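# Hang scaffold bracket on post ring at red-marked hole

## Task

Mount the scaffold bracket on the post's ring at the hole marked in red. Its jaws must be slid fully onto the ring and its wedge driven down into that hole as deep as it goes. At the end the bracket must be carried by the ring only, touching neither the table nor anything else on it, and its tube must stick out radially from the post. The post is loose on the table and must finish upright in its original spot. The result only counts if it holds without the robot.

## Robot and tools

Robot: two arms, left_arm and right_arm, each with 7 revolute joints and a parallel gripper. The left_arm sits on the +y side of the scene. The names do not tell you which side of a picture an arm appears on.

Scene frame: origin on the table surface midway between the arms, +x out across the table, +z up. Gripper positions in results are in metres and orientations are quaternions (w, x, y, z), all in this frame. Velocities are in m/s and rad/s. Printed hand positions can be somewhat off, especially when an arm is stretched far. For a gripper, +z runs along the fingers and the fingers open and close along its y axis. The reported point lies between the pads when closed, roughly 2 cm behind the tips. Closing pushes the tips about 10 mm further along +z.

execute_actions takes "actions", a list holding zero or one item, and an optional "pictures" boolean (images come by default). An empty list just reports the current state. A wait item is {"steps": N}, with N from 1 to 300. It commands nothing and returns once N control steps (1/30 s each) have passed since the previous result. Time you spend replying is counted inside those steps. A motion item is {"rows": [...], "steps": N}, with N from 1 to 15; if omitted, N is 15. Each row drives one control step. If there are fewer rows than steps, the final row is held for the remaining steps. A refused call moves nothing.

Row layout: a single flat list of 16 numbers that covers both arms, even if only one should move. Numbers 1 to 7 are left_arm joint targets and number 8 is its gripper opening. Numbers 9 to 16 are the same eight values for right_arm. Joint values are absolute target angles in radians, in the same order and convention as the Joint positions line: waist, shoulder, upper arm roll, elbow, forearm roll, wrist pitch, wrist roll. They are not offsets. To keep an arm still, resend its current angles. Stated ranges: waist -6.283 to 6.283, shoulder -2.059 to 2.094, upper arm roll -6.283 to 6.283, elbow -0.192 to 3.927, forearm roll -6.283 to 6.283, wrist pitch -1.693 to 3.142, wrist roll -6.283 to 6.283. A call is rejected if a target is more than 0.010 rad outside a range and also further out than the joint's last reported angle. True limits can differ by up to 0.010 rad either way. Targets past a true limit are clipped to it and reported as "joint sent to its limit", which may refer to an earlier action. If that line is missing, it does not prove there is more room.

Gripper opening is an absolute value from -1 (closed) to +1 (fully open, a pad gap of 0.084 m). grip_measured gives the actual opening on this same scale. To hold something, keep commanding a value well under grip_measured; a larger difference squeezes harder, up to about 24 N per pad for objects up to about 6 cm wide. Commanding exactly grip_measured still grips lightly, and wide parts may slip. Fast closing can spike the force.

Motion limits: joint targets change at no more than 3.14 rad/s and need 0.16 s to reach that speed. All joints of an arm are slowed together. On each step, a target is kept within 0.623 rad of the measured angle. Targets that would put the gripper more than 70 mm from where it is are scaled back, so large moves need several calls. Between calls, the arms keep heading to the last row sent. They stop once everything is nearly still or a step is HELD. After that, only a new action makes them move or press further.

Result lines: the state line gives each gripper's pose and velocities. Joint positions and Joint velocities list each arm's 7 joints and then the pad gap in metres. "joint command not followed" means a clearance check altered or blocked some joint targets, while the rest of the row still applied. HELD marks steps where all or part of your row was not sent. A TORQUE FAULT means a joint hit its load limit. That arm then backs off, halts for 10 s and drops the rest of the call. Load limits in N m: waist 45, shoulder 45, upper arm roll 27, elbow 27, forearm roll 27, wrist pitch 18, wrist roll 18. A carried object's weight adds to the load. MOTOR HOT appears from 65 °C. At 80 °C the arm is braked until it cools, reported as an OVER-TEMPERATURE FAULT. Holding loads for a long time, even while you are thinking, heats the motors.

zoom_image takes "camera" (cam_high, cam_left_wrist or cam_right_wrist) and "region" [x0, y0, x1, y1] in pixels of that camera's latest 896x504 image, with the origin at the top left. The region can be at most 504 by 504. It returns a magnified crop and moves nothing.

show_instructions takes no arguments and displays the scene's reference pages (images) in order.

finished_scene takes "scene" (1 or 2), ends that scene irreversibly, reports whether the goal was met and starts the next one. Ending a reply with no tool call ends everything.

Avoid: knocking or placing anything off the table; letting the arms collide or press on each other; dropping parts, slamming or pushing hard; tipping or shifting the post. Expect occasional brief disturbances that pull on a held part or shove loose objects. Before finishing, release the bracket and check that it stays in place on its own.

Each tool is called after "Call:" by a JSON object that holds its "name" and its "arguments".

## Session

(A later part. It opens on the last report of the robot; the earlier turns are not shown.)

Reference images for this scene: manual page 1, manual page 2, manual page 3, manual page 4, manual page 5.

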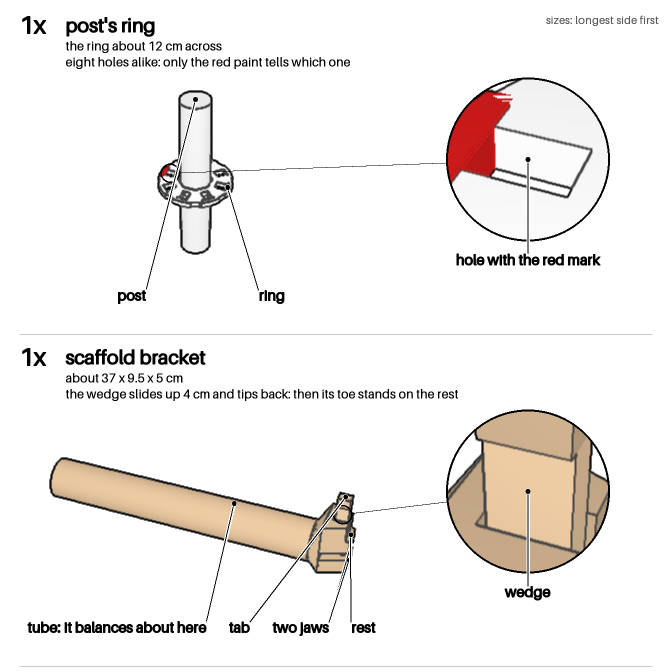

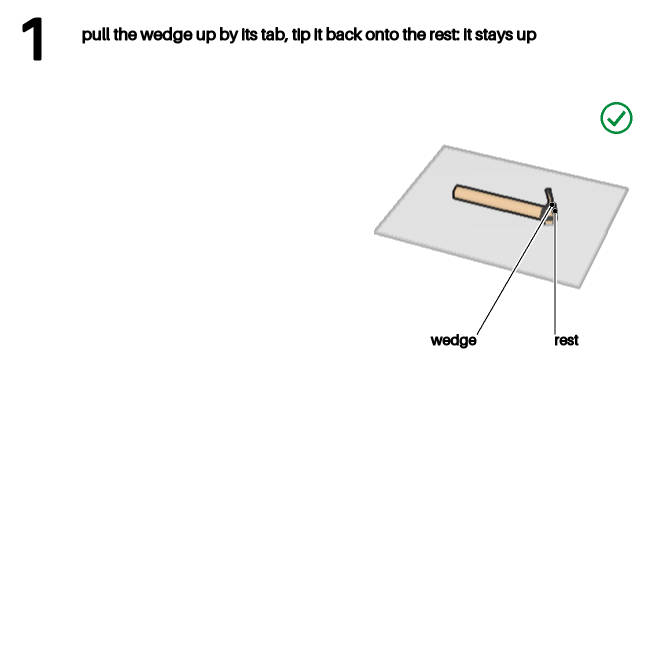

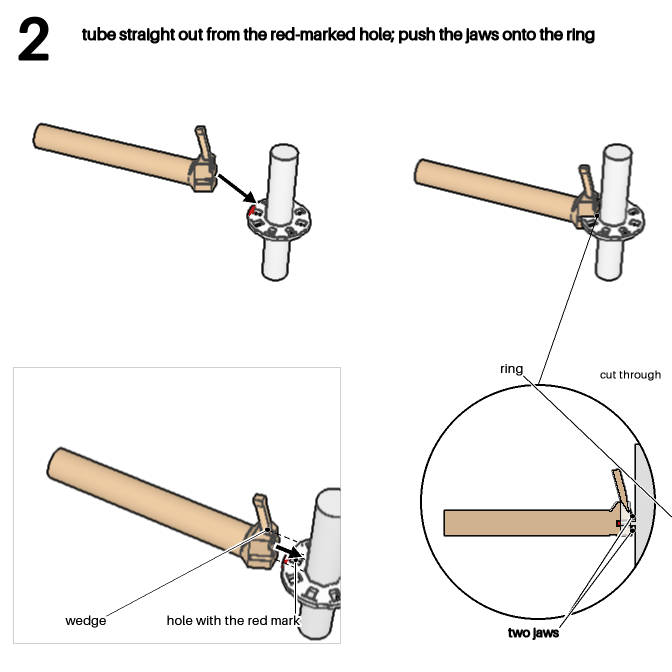

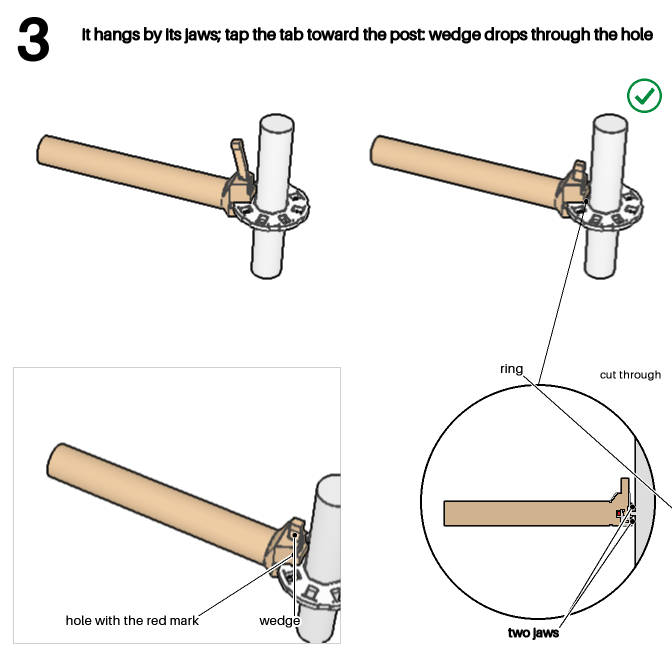

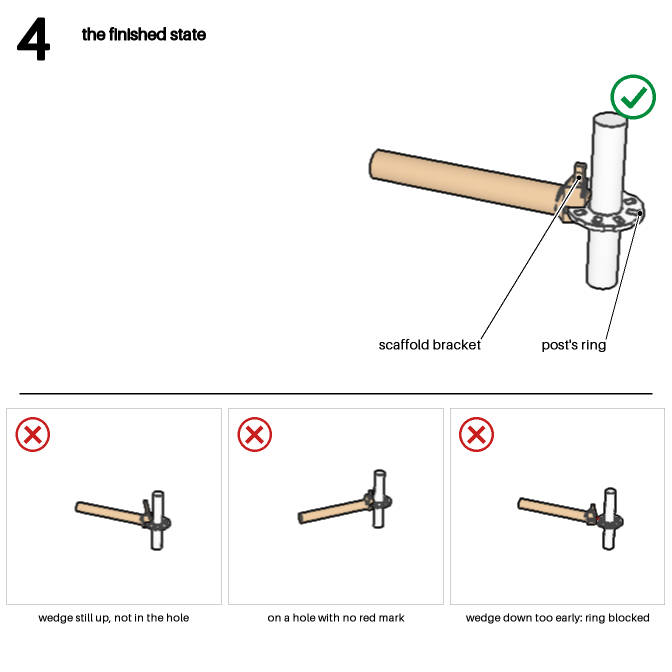

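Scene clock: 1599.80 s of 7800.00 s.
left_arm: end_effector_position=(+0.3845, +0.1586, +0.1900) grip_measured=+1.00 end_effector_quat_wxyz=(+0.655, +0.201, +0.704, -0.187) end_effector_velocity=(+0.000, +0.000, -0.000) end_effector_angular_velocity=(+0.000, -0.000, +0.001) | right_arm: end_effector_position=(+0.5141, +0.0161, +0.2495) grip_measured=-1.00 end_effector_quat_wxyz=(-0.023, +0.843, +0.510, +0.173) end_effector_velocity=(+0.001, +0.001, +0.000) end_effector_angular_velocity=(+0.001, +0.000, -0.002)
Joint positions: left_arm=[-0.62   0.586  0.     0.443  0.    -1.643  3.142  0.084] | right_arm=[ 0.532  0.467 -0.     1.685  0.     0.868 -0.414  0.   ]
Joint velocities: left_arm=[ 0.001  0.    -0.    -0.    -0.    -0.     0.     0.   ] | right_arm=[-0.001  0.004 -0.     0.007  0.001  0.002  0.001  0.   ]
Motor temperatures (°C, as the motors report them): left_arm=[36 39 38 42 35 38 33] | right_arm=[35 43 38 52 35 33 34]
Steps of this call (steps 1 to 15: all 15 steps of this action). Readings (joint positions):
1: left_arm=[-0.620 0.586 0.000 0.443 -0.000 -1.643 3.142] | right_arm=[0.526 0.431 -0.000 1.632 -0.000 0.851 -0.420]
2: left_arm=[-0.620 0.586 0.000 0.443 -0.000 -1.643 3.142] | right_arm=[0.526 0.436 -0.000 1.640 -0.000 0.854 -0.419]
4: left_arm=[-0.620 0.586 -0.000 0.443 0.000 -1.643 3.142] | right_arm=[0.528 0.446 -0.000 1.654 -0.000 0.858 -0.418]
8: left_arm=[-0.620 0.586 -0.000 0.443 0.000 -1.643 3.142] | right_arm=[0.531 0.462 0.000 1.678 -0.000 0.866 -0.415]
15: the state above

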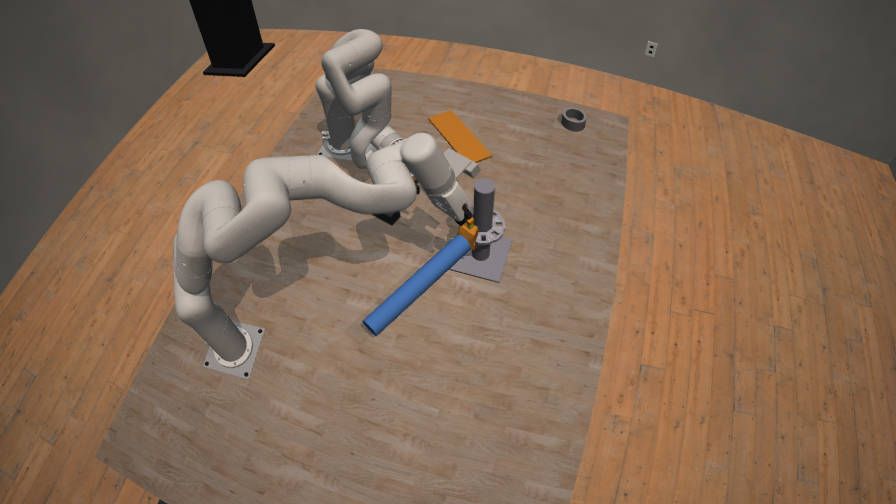

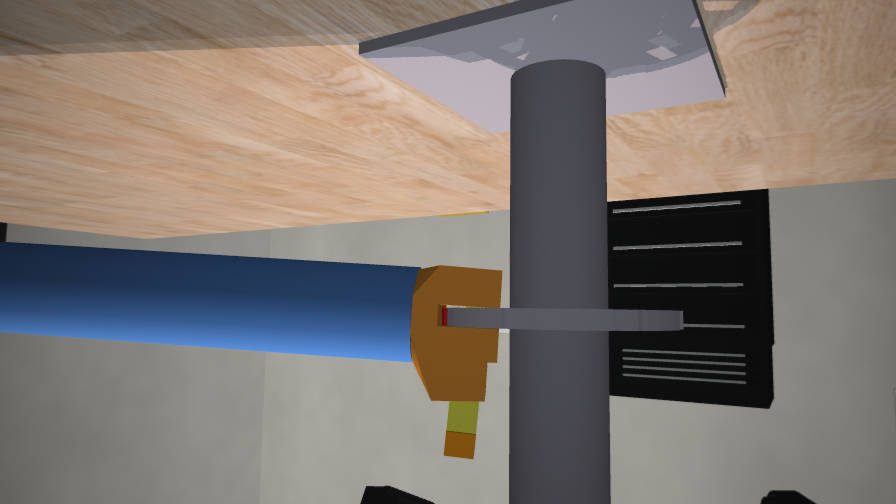

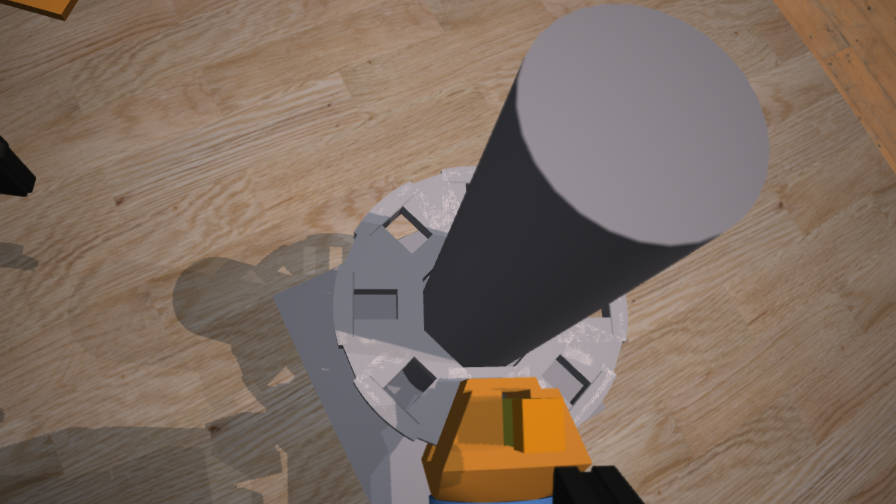

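Call:
{"name": "execute_actions", "arguments": {"actions": [{"rows": [
[-0.620,0.5863,0,0.4433,0,-1.6429,3.1416,1, 0.5328,0.4708,0,1.6897,0,0.8689,-0.4131,-1],
[-0.620,0.5863,0,0.4433,0,-1.6429,3.1416,1, 0.5338,0.4771,0,1.6967,0,0.8697,-0.4121,-1],
[-0.620,0.5863,0,0.4433,0,-1.6429,3.1416,1, 0.5350,0.4851,0,1.7057,0,0.8706,-0.4109,-1],
[-0.620,0.5863,0,0.4433,0,-1.6429,3.1416,1, 0.5363,0.4941,0,1.7158,0,0.8717,-0.4096,-1],
[-0.620,0.5863,0,0.4433,0,-1.6429,3.1416,1, 0.5378,0.5040,0,1.7268,0,0.8728,-0.4081,-1],
[-0.620,0.5863,0,0.4433,0,-1.6429,3.1416,1, 0.5393,0.5138,0,1.7378,0,0.8740,-0.4066,-1],
[-0.620,0.5863,0,0.4433,0,-1.6429,3.1416,1, 0.5407,0.5237,0,1.7488,0,0.8751,-0.4051,-1],
[-0.620,0.5863,0,0.4433,0,-1.6429,3.1416,1, 0.5422,0.5336,0,1.7598,0,0.8763,-0.4036,-1],
[-0.620,0.5863,0,0.4433,0,-1.6429,3.1416,1, 0.5436,0.5425,0,1.7699,0,0.8773,-0.4023,-1],
[-0.620,0.5863,0,0.4433,0,-1.6429,3.1416,1, 0.5446,0.5497,0,1.7779,0,0.8782,-0.4012,-1],
[-0.620,0.5863,0,0.4433,0,-1.6429,3.1416,1, 0.5453,0.5542,0,1.7829,0,0.8787,-0.4005,-1],
[-0.620,0.5863,0,0.4433,0,-1.6429,3.1416,1, 0.5457,0.5569,0,1.7859,0,0.8790,-0.4001,-1]
], "steps": 15}], "pictures": false}}

Call:
{"name": "execute_actions", "arguments": {"actions": [{"steps": 8}]}}

Call:
{"name": "zoom_image", "arguments": {"camera": "cam_left_wrist", "region": [380, 250, 560, 504]}}

Scene clock: 1651.33 s of 7800.00 s.
left_arm: end_effector_position=(+0.3845, +0.1586, +0.1900) grip_measured=+1.00 end_effector_quat_wxyz=(+0.655, +0.201, +0.704, -0.187) end_effector_velocity=(+0.000, -0.000, +0.000) end_effector_angular_velocity=(-0.002, -0.001, -0.001) | right_arm: end_effector_position=(+0.5234, +0.0356, +0.2358) grip_measured=-1.00 end_effector_quat_wxyz=(-0.025, +0.843, +0.510, +0.171) end_effector_velocity=(+0.009, +0.015, -0.009) end_effector_angular_velocity=(+0.004, -0.001, -0.001)
Joint positions: left_arm=[-0.62   0.586 -0.     0.443  0.    -1.643  3.142  0.084] | right_arm=[ 0.545  0.552  0.     1.778  0.     0.878 -0.401  0.   ]
Joint velocities: left_arm=[-0.    -0.     0.     0.002  0.     0.    -0.001  0.   ] | right_arm=[ 0.009  0.069 -0.002  0.082 -0.     0.009  0.01   0.   ]
Motor temperatures (°C, as the motors report them): left_arm=[36 39 38 42 35 38 33] | right_arm=[35 43 38 52 35 33 34]
Steps of this call (steps 1 to 15: the robot went on to your last target; steps 16 to 90: nothing new was sent; then 48.03 s passed at rest; steps 91 to 105: all 15 steps of this action). Readings (joint positions):
91: left_arm=[-0.620 0.586 0.000 0.443 -0.000 -1.643 3.142] | right_arm=[0.532 0.467 -0.000 1.686 0.000 0.869 -0.414]
92: left_arm=[-0.620 0.586 0.000 0.443 0.000 -1.643 3.142] | right_arm=[0.532 0.468 -0.000 1.687 -0.000 0.869 -0.413]
94: left_arm=[-0.620 0.586 0.000 0.443 0.000 -1.643 3.142] | right_arm=[0.533 0.474 -0.000 1.694 -0.000 0.869 -0.413]
98: left_arm=[-0.620 0.586 0.000 0.443 -0.000 -1.643 3.142] | right_arm=[0.537 0.502 -0.000 1.725 -0.000 0.873 -0.408]
105: the state above

Scene clock: 1651.60 s of 7800.00 s.
left_arm: end_effector_position=(+0.3845, +0.1586, +0.1900) grip_measured=+1.00 end_effector_quat_wxyz=(+0.655, +0.201, +0.704, -0.187) end_effector_velocity=(+0.000, +0.000, +0.000) end_effector_angular_velocity=(+0.001, -0.001, +0.001) | right_arm: end_effector_position=(+0.5247, +0.0366, +0.2365) grip_measured=-1.00 end_effector_quat_wxyz=(-0.025, +0.843, +0.509, +0.173) end_effector_velocity=(-0.001, +0.001, -0.005) end_effector_angular_velocity=(-0.004, +0.007, -0.000)
Joint positions: left_arm=[-0.62   0.586 -0.     0.443 -0.    -1.643  3.142  0.084] | right_arm=[ 0.546  0.556 -0.     1.786 -0.     0.879 -0.4    0.   ]
Joint velocities: left_arm=[ 0.     0.     0.001  0.    -0.     0.     0.    -0.   ] | right_arm=[0.001 0.008 0.001 0.001 0.001 0.001 0.002 0.   ]
Motor temperatures (°C, as the motors report them): left_arm=[36 39 38 42 35 38 33] | right_arm=[35 43 38 52 35 33 34]
Steps of this call (steps 1 to 8: the robot went on to your last target). Readings (joint positions):
1: left_arm=[-0.620 0.586 0.000 0.443 -0.000 -1.643 3.142] | right_arm=[0.545 0.554 0.000 1.781 0.000 0.879 -0.401]
2: left_arm=[-0.620 0.586 0.000 0.443 0.000 -1.643 3.142] | right_arm=[0.545 0.555 0.000 1.782 0.000 0.879 -0.401]
4: left_arm=[-0.620 0.586 -0.000 0.443 -0.000 -1.643 3.142] | right_arm=[0.545 0.555 -0.000 1.784 -0.000 0.879 -0.400]
8: the state above

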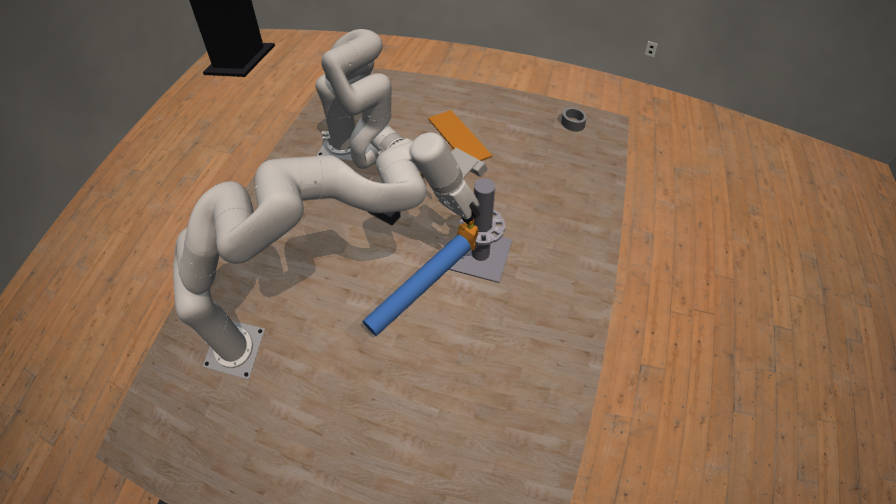

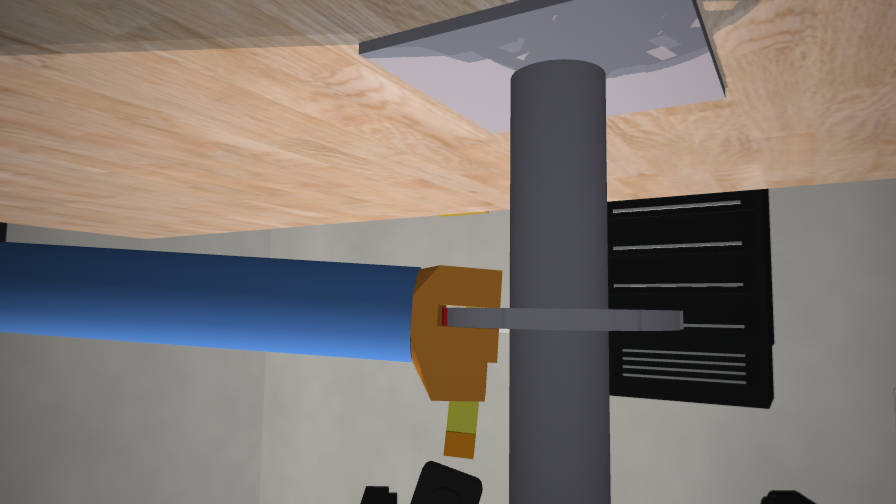

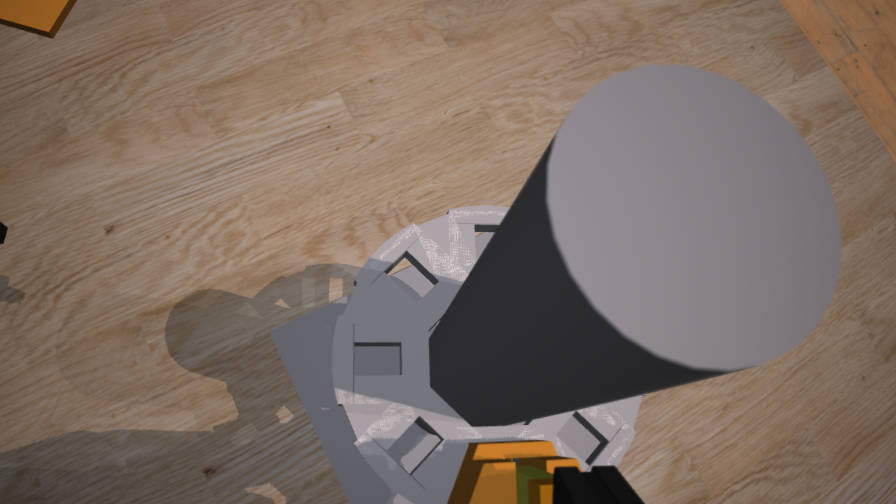

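Region (380, 250, 560, 504) of cam_left_wrist's 896x504 image, scaled by 1.984, with more detail than that image has; it fills the left 357 columns of this view, and the rest is white.

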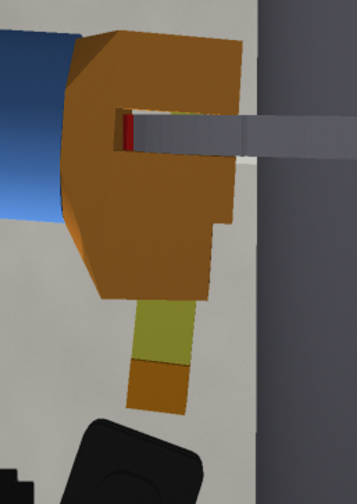

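Call:
{"name": "execute_actions", "arguments": {"actions": [{"rows": [
[-0.620,0.5863,0,0.4433,0,-1.6429,3.1416,1, 0.5457,0.5574,0,1.7839,0,0.8764,-0.4001,-1],
[-0.620,0.5863,0,0.4433,0,-1.6429,3.1416,1, 0.5457,0.5580,0,1.7819,0,0.8739,-0.4001,-1],
[-0.620,0.5863,0,0.4433,0,-1.6429,3.1416,1, 0.5457,0.5585,0,1.7798,0,0.8713,-0.4001,-1],
[-0.620,0.5863,0,0.4433,0,-1.6429,3.1416,1, 0.5457,0.5590,0,1.7778,0,0.8688,-0.4001,-1],
[-0.620,0.5863,0,0.4433,0,-1.6429,3.1416,1, 0.5457,0.5593,0,1.7768,0,0.8675,-0.4001,-1],
[-0.620,0.5863,0,0.4433,0,-1.6429,3.1416,1, 0.5457,0.5596,0,1.7758,0,0.8662,-0.4001,-1],
[-0.620,0.5863,0,0.4433,0,-1.6429,3.1416,1, 0.5457,0.5599,0,1.7748,0,0.8649,-0.4001,-1],
[-0.620,0.5863,0,0.4433,0,-1.6429,3.1416,1, 0.5457,0.5601,0,1.7738,0,0.8636,-0.4001,-1],
[-0.620,0.5863,0,0.4433,0,-1.6429,3.1416,1, 0.5457,0.5604,0,1.7728,0,0.8624,-0.4001,-1],
[-0.620,0.5863,0,0.4433,0,-1.6429,3.1416,1, 0.5457,0.5607,0,1.7718,0,0.8611,-0.4001,-1],
[-0.620,0.5863,0,0.4433,0,-1.6429,3.1416,1, 0.5457,0.5609,0,1.7707,0,0.8598,-0.4001,-1],
[-0.620,0.5863,0,0.4433,0,-1.6429,3.1416,1, 0.5457,0.5612,0,1.7697,0,0.8585,-0.4001,-1],
[-0.620,0.5863,0,0.4433,0,-1.6429,3.1416,1, 0.5457,0.5615,0,1.7687,0,0.8572,-0.4001,-1],
[-0.620,0.5863,0,0.4433,0,-1.6429,3.1416,1, 0.5457,0.5617,0,1.7677,0,0.8560,-0.4001,-1],
[-0.620,0.5863,0,0.4433,0,-1.6429,3.1416,1, 0.5457,0.5620,0,1.7667,0,0.8547,-0.4001,-1]
], "steps": 15}], "pictures": false}}

Call:
{"name": "execute_actions", "arguments": {"actions": [{"steps": 12}]}}

Call:
{"name": "zoom_image", "arguments": {"camera": "cam_left_wrist", "region": [380, 250, 560, 504]}}

Scene clock: 1672.57 s of 7800.00 s.
left_arm: end_effector_position=(+0.3845, +0.1586, +0.1900) grip_measured=+1.00 end_effector_quat_wxyz=(+0.655, +0.201, +0.704, -0.187) end_effector_velocity=(+0.000, +0.000, +0.000) end_effector_angular_velocity=(-0.000, +0.000, +0.000) | right_arm: end_effector_position=(+0.5247, +0.0370, +0.2292) grip_measured=-1.00 end_effector_quat_wxyz=(-0.025, +0.842, +0.510, +0.173) end_effector_velocity=(+0.001, +0.004, -0.002) end_effector_angular_velocity=(+0.015, -0.017, +0.002)
Joint positions: left_arm=[-0.62   0.586  0.     0.443 -0.    -1.643  3.142  0.084] | right_arm=[ 0.546  0.56   0.     1.771  0.     0.859 -0.4    0.   ]
Joint velocities: left_arm=[-0.    -0.    -0.     0.    -0.001  0.    -0.    -0.   ] | right_arm=[ 0.002 -0.003  0.002 -0.021 -0.    -0.04   0.001  0.   ]
Motor temperatures (°C, as the motors report them): left_arm=[36 39 38 42 35 38 33] | right_arm=[35 43 38 52 35 33 34]
Steps of this call (steps 1 to 15: the robot went on to your last target; steps 16 to 90: nothing new was sent; then 17.47 s passed at rest; steps 91 to 105: all 15 steps of this action). Readings (joint positions):
91: left_arm=[-0.620 0.586 -0.000 0.443 -0.000 -1.643 3.142] | right_arm=[0.546 0.557 -0.000 1.786 -0.000 0.879 -0.400]
92: left_arm=[-0.620 0.586 -0.000 0.443 -0.000 -1.643 3.142] | right_arm=[0.546 0.557 0.000 1.785 0.000 0.878 -0.400]
94: left_arm=[-0.620 0.586 0.000 0.443 -0.000 -1.643 3.142] | right_arm=[0.546 0.557 -0.000 1.783 0.000 0.875 -0.400]
98: left_arm=[-0.620 0.586 0.000 0.443 0.000 -1.643 3.142] | right_arm=[0.546 0.559 0.000 1.777 -0.000 0.868 -0.400]
105: the state above

Scene clock: 1672.97 s of 7800.00 s.
left_arm: end_effector_position=(+0.3845, +0.1586, +0.1900) grip_measured=+1.00 end_effector_quat_wxyz=(+0.655, +0.201, +0.704, -0.187) end_effector_velocity=(+0.000, +0.000, -0.000) end_effector_angular_velocity=(+0.001, -0.000, +0.001) | right_arm: end_effector_position=(+0.5249, +0.0372, +0.2284) grip_measured=-1.00 end_effector_quat_wxyz=(-0.025, +0.842, +0.510, +0.174) end_effector_velocity=(+0.000, -0.001, -0.001) end_effector_angular_velocity=(-0.002, +0.001, -0.001)
Joint positions: left_arm=[-0.62   0.586  0.     0.443 -0.    -1.643  3.142  0.084] | right_arm=[ 0.546  0.56   0.     1.768  0.     0.854 -0.4    0.   ]
Joint velocities: left_arm=[ 0.001  0.     0.     0.    -0.     0.     0.001  0.   ] | right_arm=[-0.     0.001 -0.001 -0.002  0.    -0.     0.     0.   ]
Motor temperatures (°C, as the motors report them): left_arm=[36 39 38 42 35 38 33] | right_arm=[35 43 38 52 35 33 34]
Steps of this call (steps 1 to 12: the robot went on to your last target). Readings (joint positions):
1: left_arm=[-0.620 0.586 0.000 0.443 -0.000 -1.643 3.142] | right_arm=[0.546 0.560 0.000 1.770 0.000 0.857 -0.400]
2: left_arm=[-0.620 0.586 0.000 0.443 0.000 -1.643 3.142] | right_arm=[0.546 0.560 0.000 1.770 0.000 0.856 -0.400]
4: left_arm=[-0.620 0.586 -0.000 0.443 0.000 -1.643 3.142] | right_arm=[0.546 0.560 0.000 1.769 0.000 0.855 -0.400]
8: left_arm=[-0.620 0.586 -0.000 0.443 0.000 -1.643 3.142] | right_arm=[0.546 0.560 0.000 1.768 0.000 0.854 -0.400]
12: the state above

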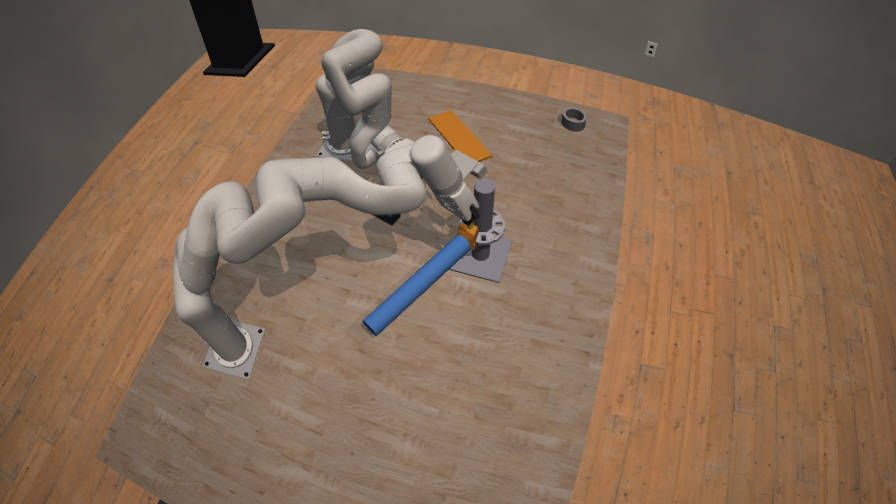

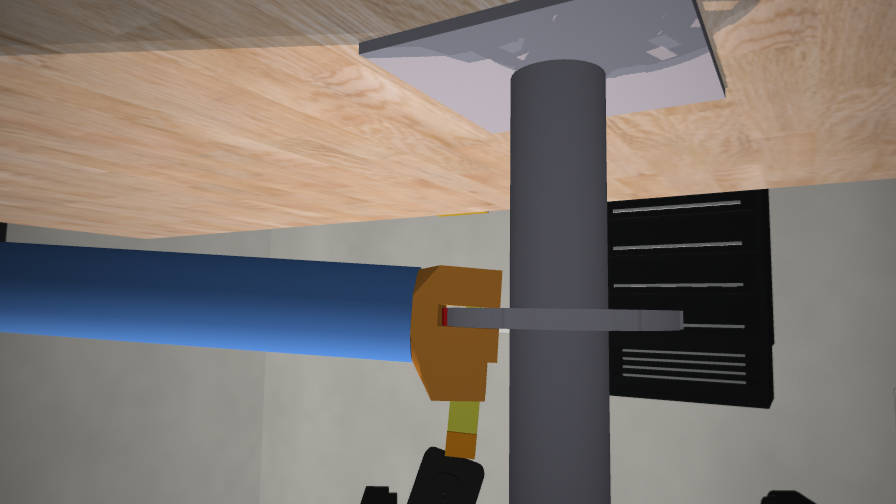

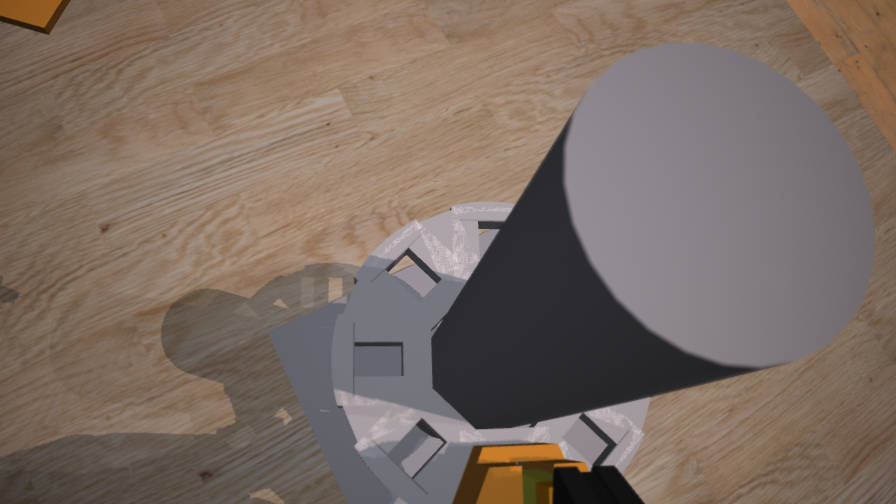

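Region (380, 250, 560, 504) of cam_left_wrist's 896x504 image, scaled by 1.984, with more detail than that image has; it fills the left 357 columns of this view, and the rest is white.

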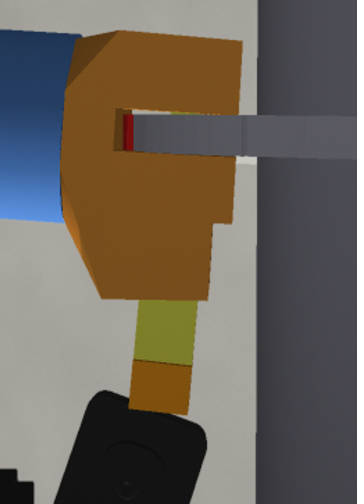

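Call:
{"name": "execute_actions", "arguments": {"actions": [{"rows": [
[-0.620,0.5863,0,0.4433,0,-1.6429,3.1416,1, 0.5457,0.5604,0,1.7728,0,0.8624,-0.4001,-1],
[-0.620,0.5863,0,0.4433,0,-1.6429,3.1416,1, 0.5457,0.5593,0,1.7768,0,0.8675,-0.4001,-1],
[-0.620,0.5863,0,0.4433,0,-1.6429,3.1416,1, 0.5457,0.5580,0,1.7819,0,0.8739,-0.4001,-1],
[-0.620,0.5863,0,0.4433,0,-1.6429,3.1416,1, 0.5457,0.5569,0,1.7859,0,0.8790,-0.4001,-1],
[-0.620,0.5863,0,0.4433,0,-1.6429,3.1416,1, 0.5449,0.5523,0,1.7797,0,0.8775,-0.4009,-1],
[-0.620,0.5863,0,0.4433,0,-1.6429,3.1416,1, 0.5426,0.5386,0,1.7615,0,0.8729,-0.4032,-1],
[-0.620,0.5863,0,0.4433,0,-1.6429,3.1416,1, 0.5388,0.5169,0,1.7325,0,0.8656,-0.4070,-1],
[-0.620,0.5863,0,0.4433,0,-1.6429,3.1416,1, 0.5341,0.4893,0,1.6957,0,0.8564,-0.4117,-1],
[-0.620,0.5863,0,0.4433,0,-1.6429,3.1416,1, 0.5286,0.4576,0,1.6534,0,0.8458,-0.4172,-1],
[-0.620,0.5863,0,0.4433,0,-1.6429,3.1416,1, 0.5230,0.4248,0,1.6096,0,0.8348,-0.4228,-1],
[-0.620,0.5863,0,0.4433,0,-1.6429,3.1416,1, 0.5175,0.3931,0,1.5673,0,0.8242,-0.4283,-1],
[-0.620,0.5863,0,0.4433,0,-1.6429,3.1416,1, 0.5128,0.3655,0,1.5305,0,0.8150,-0.4330,-1],
[-0.620,0.5863,0,0.4433,0,-1.6429,3.1416,1, 0.5090,0.3438,0,1.5015,0,0.8077,-0.4368,-1],
[-0.620,0.5863,0,0.4433,0,-1.6429,3.1416,1, 0.5067,0.3301,0,1.4833,0,0.8031,-0.4391,-1],
[-0.620,0.5863,0,0.4433,0,-1.6429,3.1416,1, 0.5059,0.3255,0,1.4771,0,0.8016,-0.4399,-1]
], "steps": 15}], "pictures": false}}

Call:
{"name": "execute_actions", "arguments": {"actions": [{"steps": 20}]}}

Call:
{"name": "zoom_image", "arguments": {"camera": "cam_left_wrist", "region": [380, 250, 560, 504]}}

Scene clock: 1727.87 s of 7800.00 s.
left_arm: end_effector_position=(+0.3845, +0.1586, +0.1900) grip_measured=+1.00 end_effector_quat_wxyz=(+0.655, +0.201, +0.704, -0.187) end_effector_velocity=(-0.000, +0.001, -0.000) end_effector_angular_velocity=(+0.001, +0.001, +0.001) | right_arm: end_effector_position=(+0.5046, -0.0044, +0.2442) grip_measured=-1.00 end_effector_quat_wxyz=(-0.020, +0.843, +0.509, +0.171) end_effector_velocity=(-0.084, -0.189, +0.092) end_effector_angular_velocity=(+0.024, -0.106, -0.034)
Joint positions: left_arm=[-0.62   0.586 -0.     0.443  0.    -1.643  3.142  0.084] | right_arm=[ 0.518  0.398 -0.001  1.57  -0.     0.826 -0.428  0.   ]
Joint velocities: left_arm=[ 0.001  0.     0.001 -0.001 -0.     0.    -0.    -0.   ] | right_arm=[-0.134 -0.778 -0.014 -0.923  0.001 -0.243 -0.121  0.   ]
Motor temperatures (°C, as the motors report them): left_arm=[36 39 38 42 35 38 33] | right_arm=[35 42 38 49 35 33 34]
Steps of this call (steps 1 to 15: the robot went on to your last target; steps 16 to 90: nothing new was sent; then 51.40 s passed at rest; steps 91 to 105: all 15 steps of this action). Readings (joint positions):
91: left_arm=[-0.620 0.586 -0.000 0.443 0.000 -1.643 3.142] | right_arm=[0.546 0.562 0.000 1.767 -0.000 0.855 -0.400]
92: left_arm=[-0.620 0.586 -0.000 0.443 -0.000 -1.643 3.142] | right_arm=[0.546 0.562 -0.000 1.768 -0.000 0.857 -0.400]
94: left_arm=[-0.620 0.586 -0.000 0.443 0.000 -1.643 3.142] | right_arm=[0.546 0.562 -0.000 1.772 -0.000 0.864 -0.400]
98: left_arm=[-0.620 0.586 0.000 0.443 0.000 -1.643 3.142] | right_arm=[0.543 0.552 -0.000 1.761 -0.000 0.873 -0.402]
105: the state above

Scene clock: 1728.53 s of 7800.00 s.
left_arm: end_effector_position=(+0.3845, +0.1586, +0.1900) grip_measured=+1.00 end_effector_quat_wxyz=(+0.655, +0.201, +0.704, -0.187) end_effector_velocity=(-0.000, -0.001, +0.000) end_effector_angular_velocity=(+0.000, -0.000, -0.001) | right_arm: end_effector_position=(+0.4939, -0.0216, +0.2489) grip_measured=-1.00 end_effector_quat_wxyz=(-0.018, +0.843, +0.510, +0.173) end_effector_velocity=(+0.000, -0.001, +0.001) end_effector_angular_velocity=(+0.001, -0.001, -0.001)
Joint positions: left_arm=[-0.62   0.586  0.     0.443 -0.    -1.643  3.142  0.084] | right_arm=[ 0.506  0.326  0.     1.477  0.     0.802 -0.44   0.   ]
Joint velocities: left_arm=[-0.001  0.    -0.     0.     0.     0.     0.    -0.   ] | right_arm=[-0.001 -0.002  0.    -0.001  0.    -0.     0.     0.   ]
Motor temperatures (°C, as the motors report them): left_arm=[36 39 38 42 35 38 33] | right_arm=[35 42 38 49 35 33 34]
Steps of this call (steps 1 to 20: the robot went on to your last target). Readings (joint positions):
1: left_arm=[-0.620 0.586 -0.000 0.443 0.000 -1.643 3.142] | right_arm=[0.514 0.375 -0.001 1.542 -0.000 0.819 -0.431]
2: left_arm=[-0.620 0.586 0.000 0.443 0.000 -1.643 3.142] | right_arm=[0.510 0.357 -0.002 1.521 -0.000 0.813 -0.434]
4: left_arm=[-0.620 0.586 -0.000 0.443 -0.000 -1.643 3.142] | right_arm=[0.507 0.339 -0.002 1.497 -0.000 0.807 -0.437]
8: left_arm=[-0.620 0.586 -0.000 0.443 0.000 -1.643 3.142] | right_arm=[0.507 0.330 0.001 1.481 -0.000 0.803 -0.439]
20: the state above

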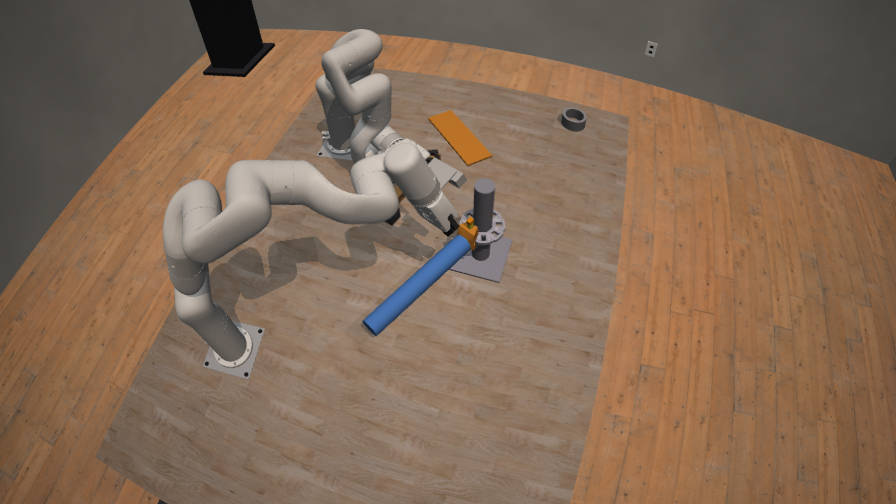

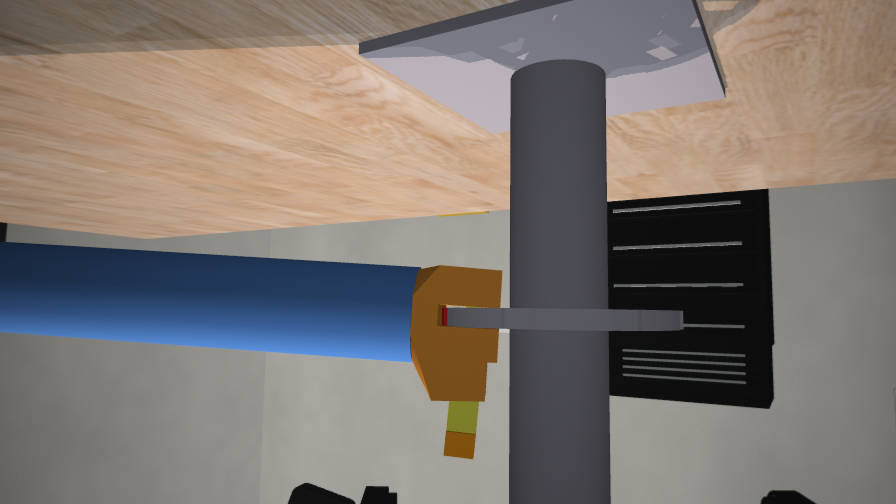

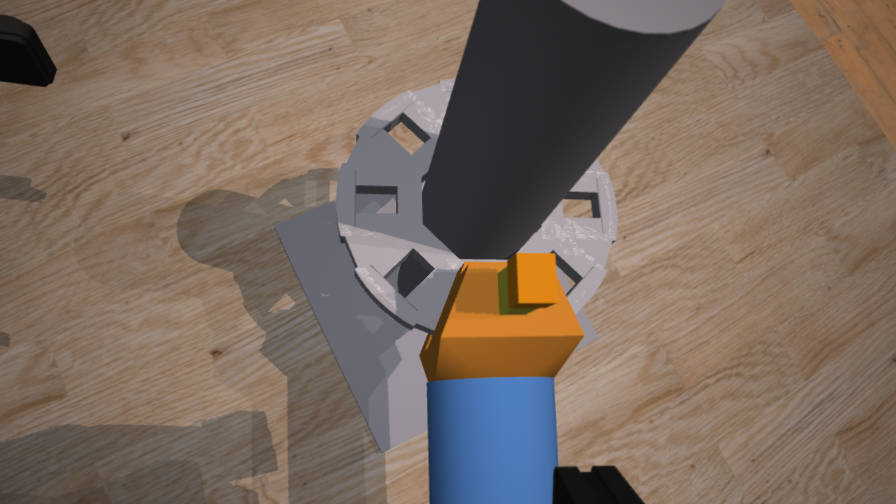

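Region (380, 250, 560, 504) of cam_left_wrist's 896x504 image, scaled by 1.984, with more detail than that image has; it fills the left 357 columns of this view, and the rest is white.

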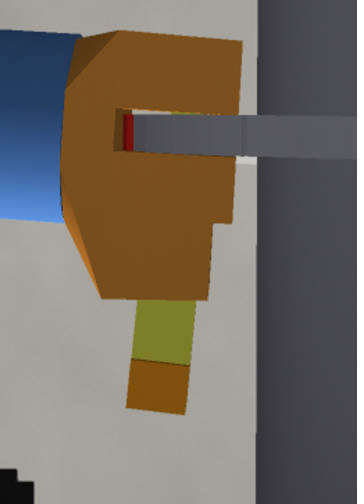

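Call:
{"name": "finished_scene", "arguments": {"scene": 2}}

The scene is finished: the task was done.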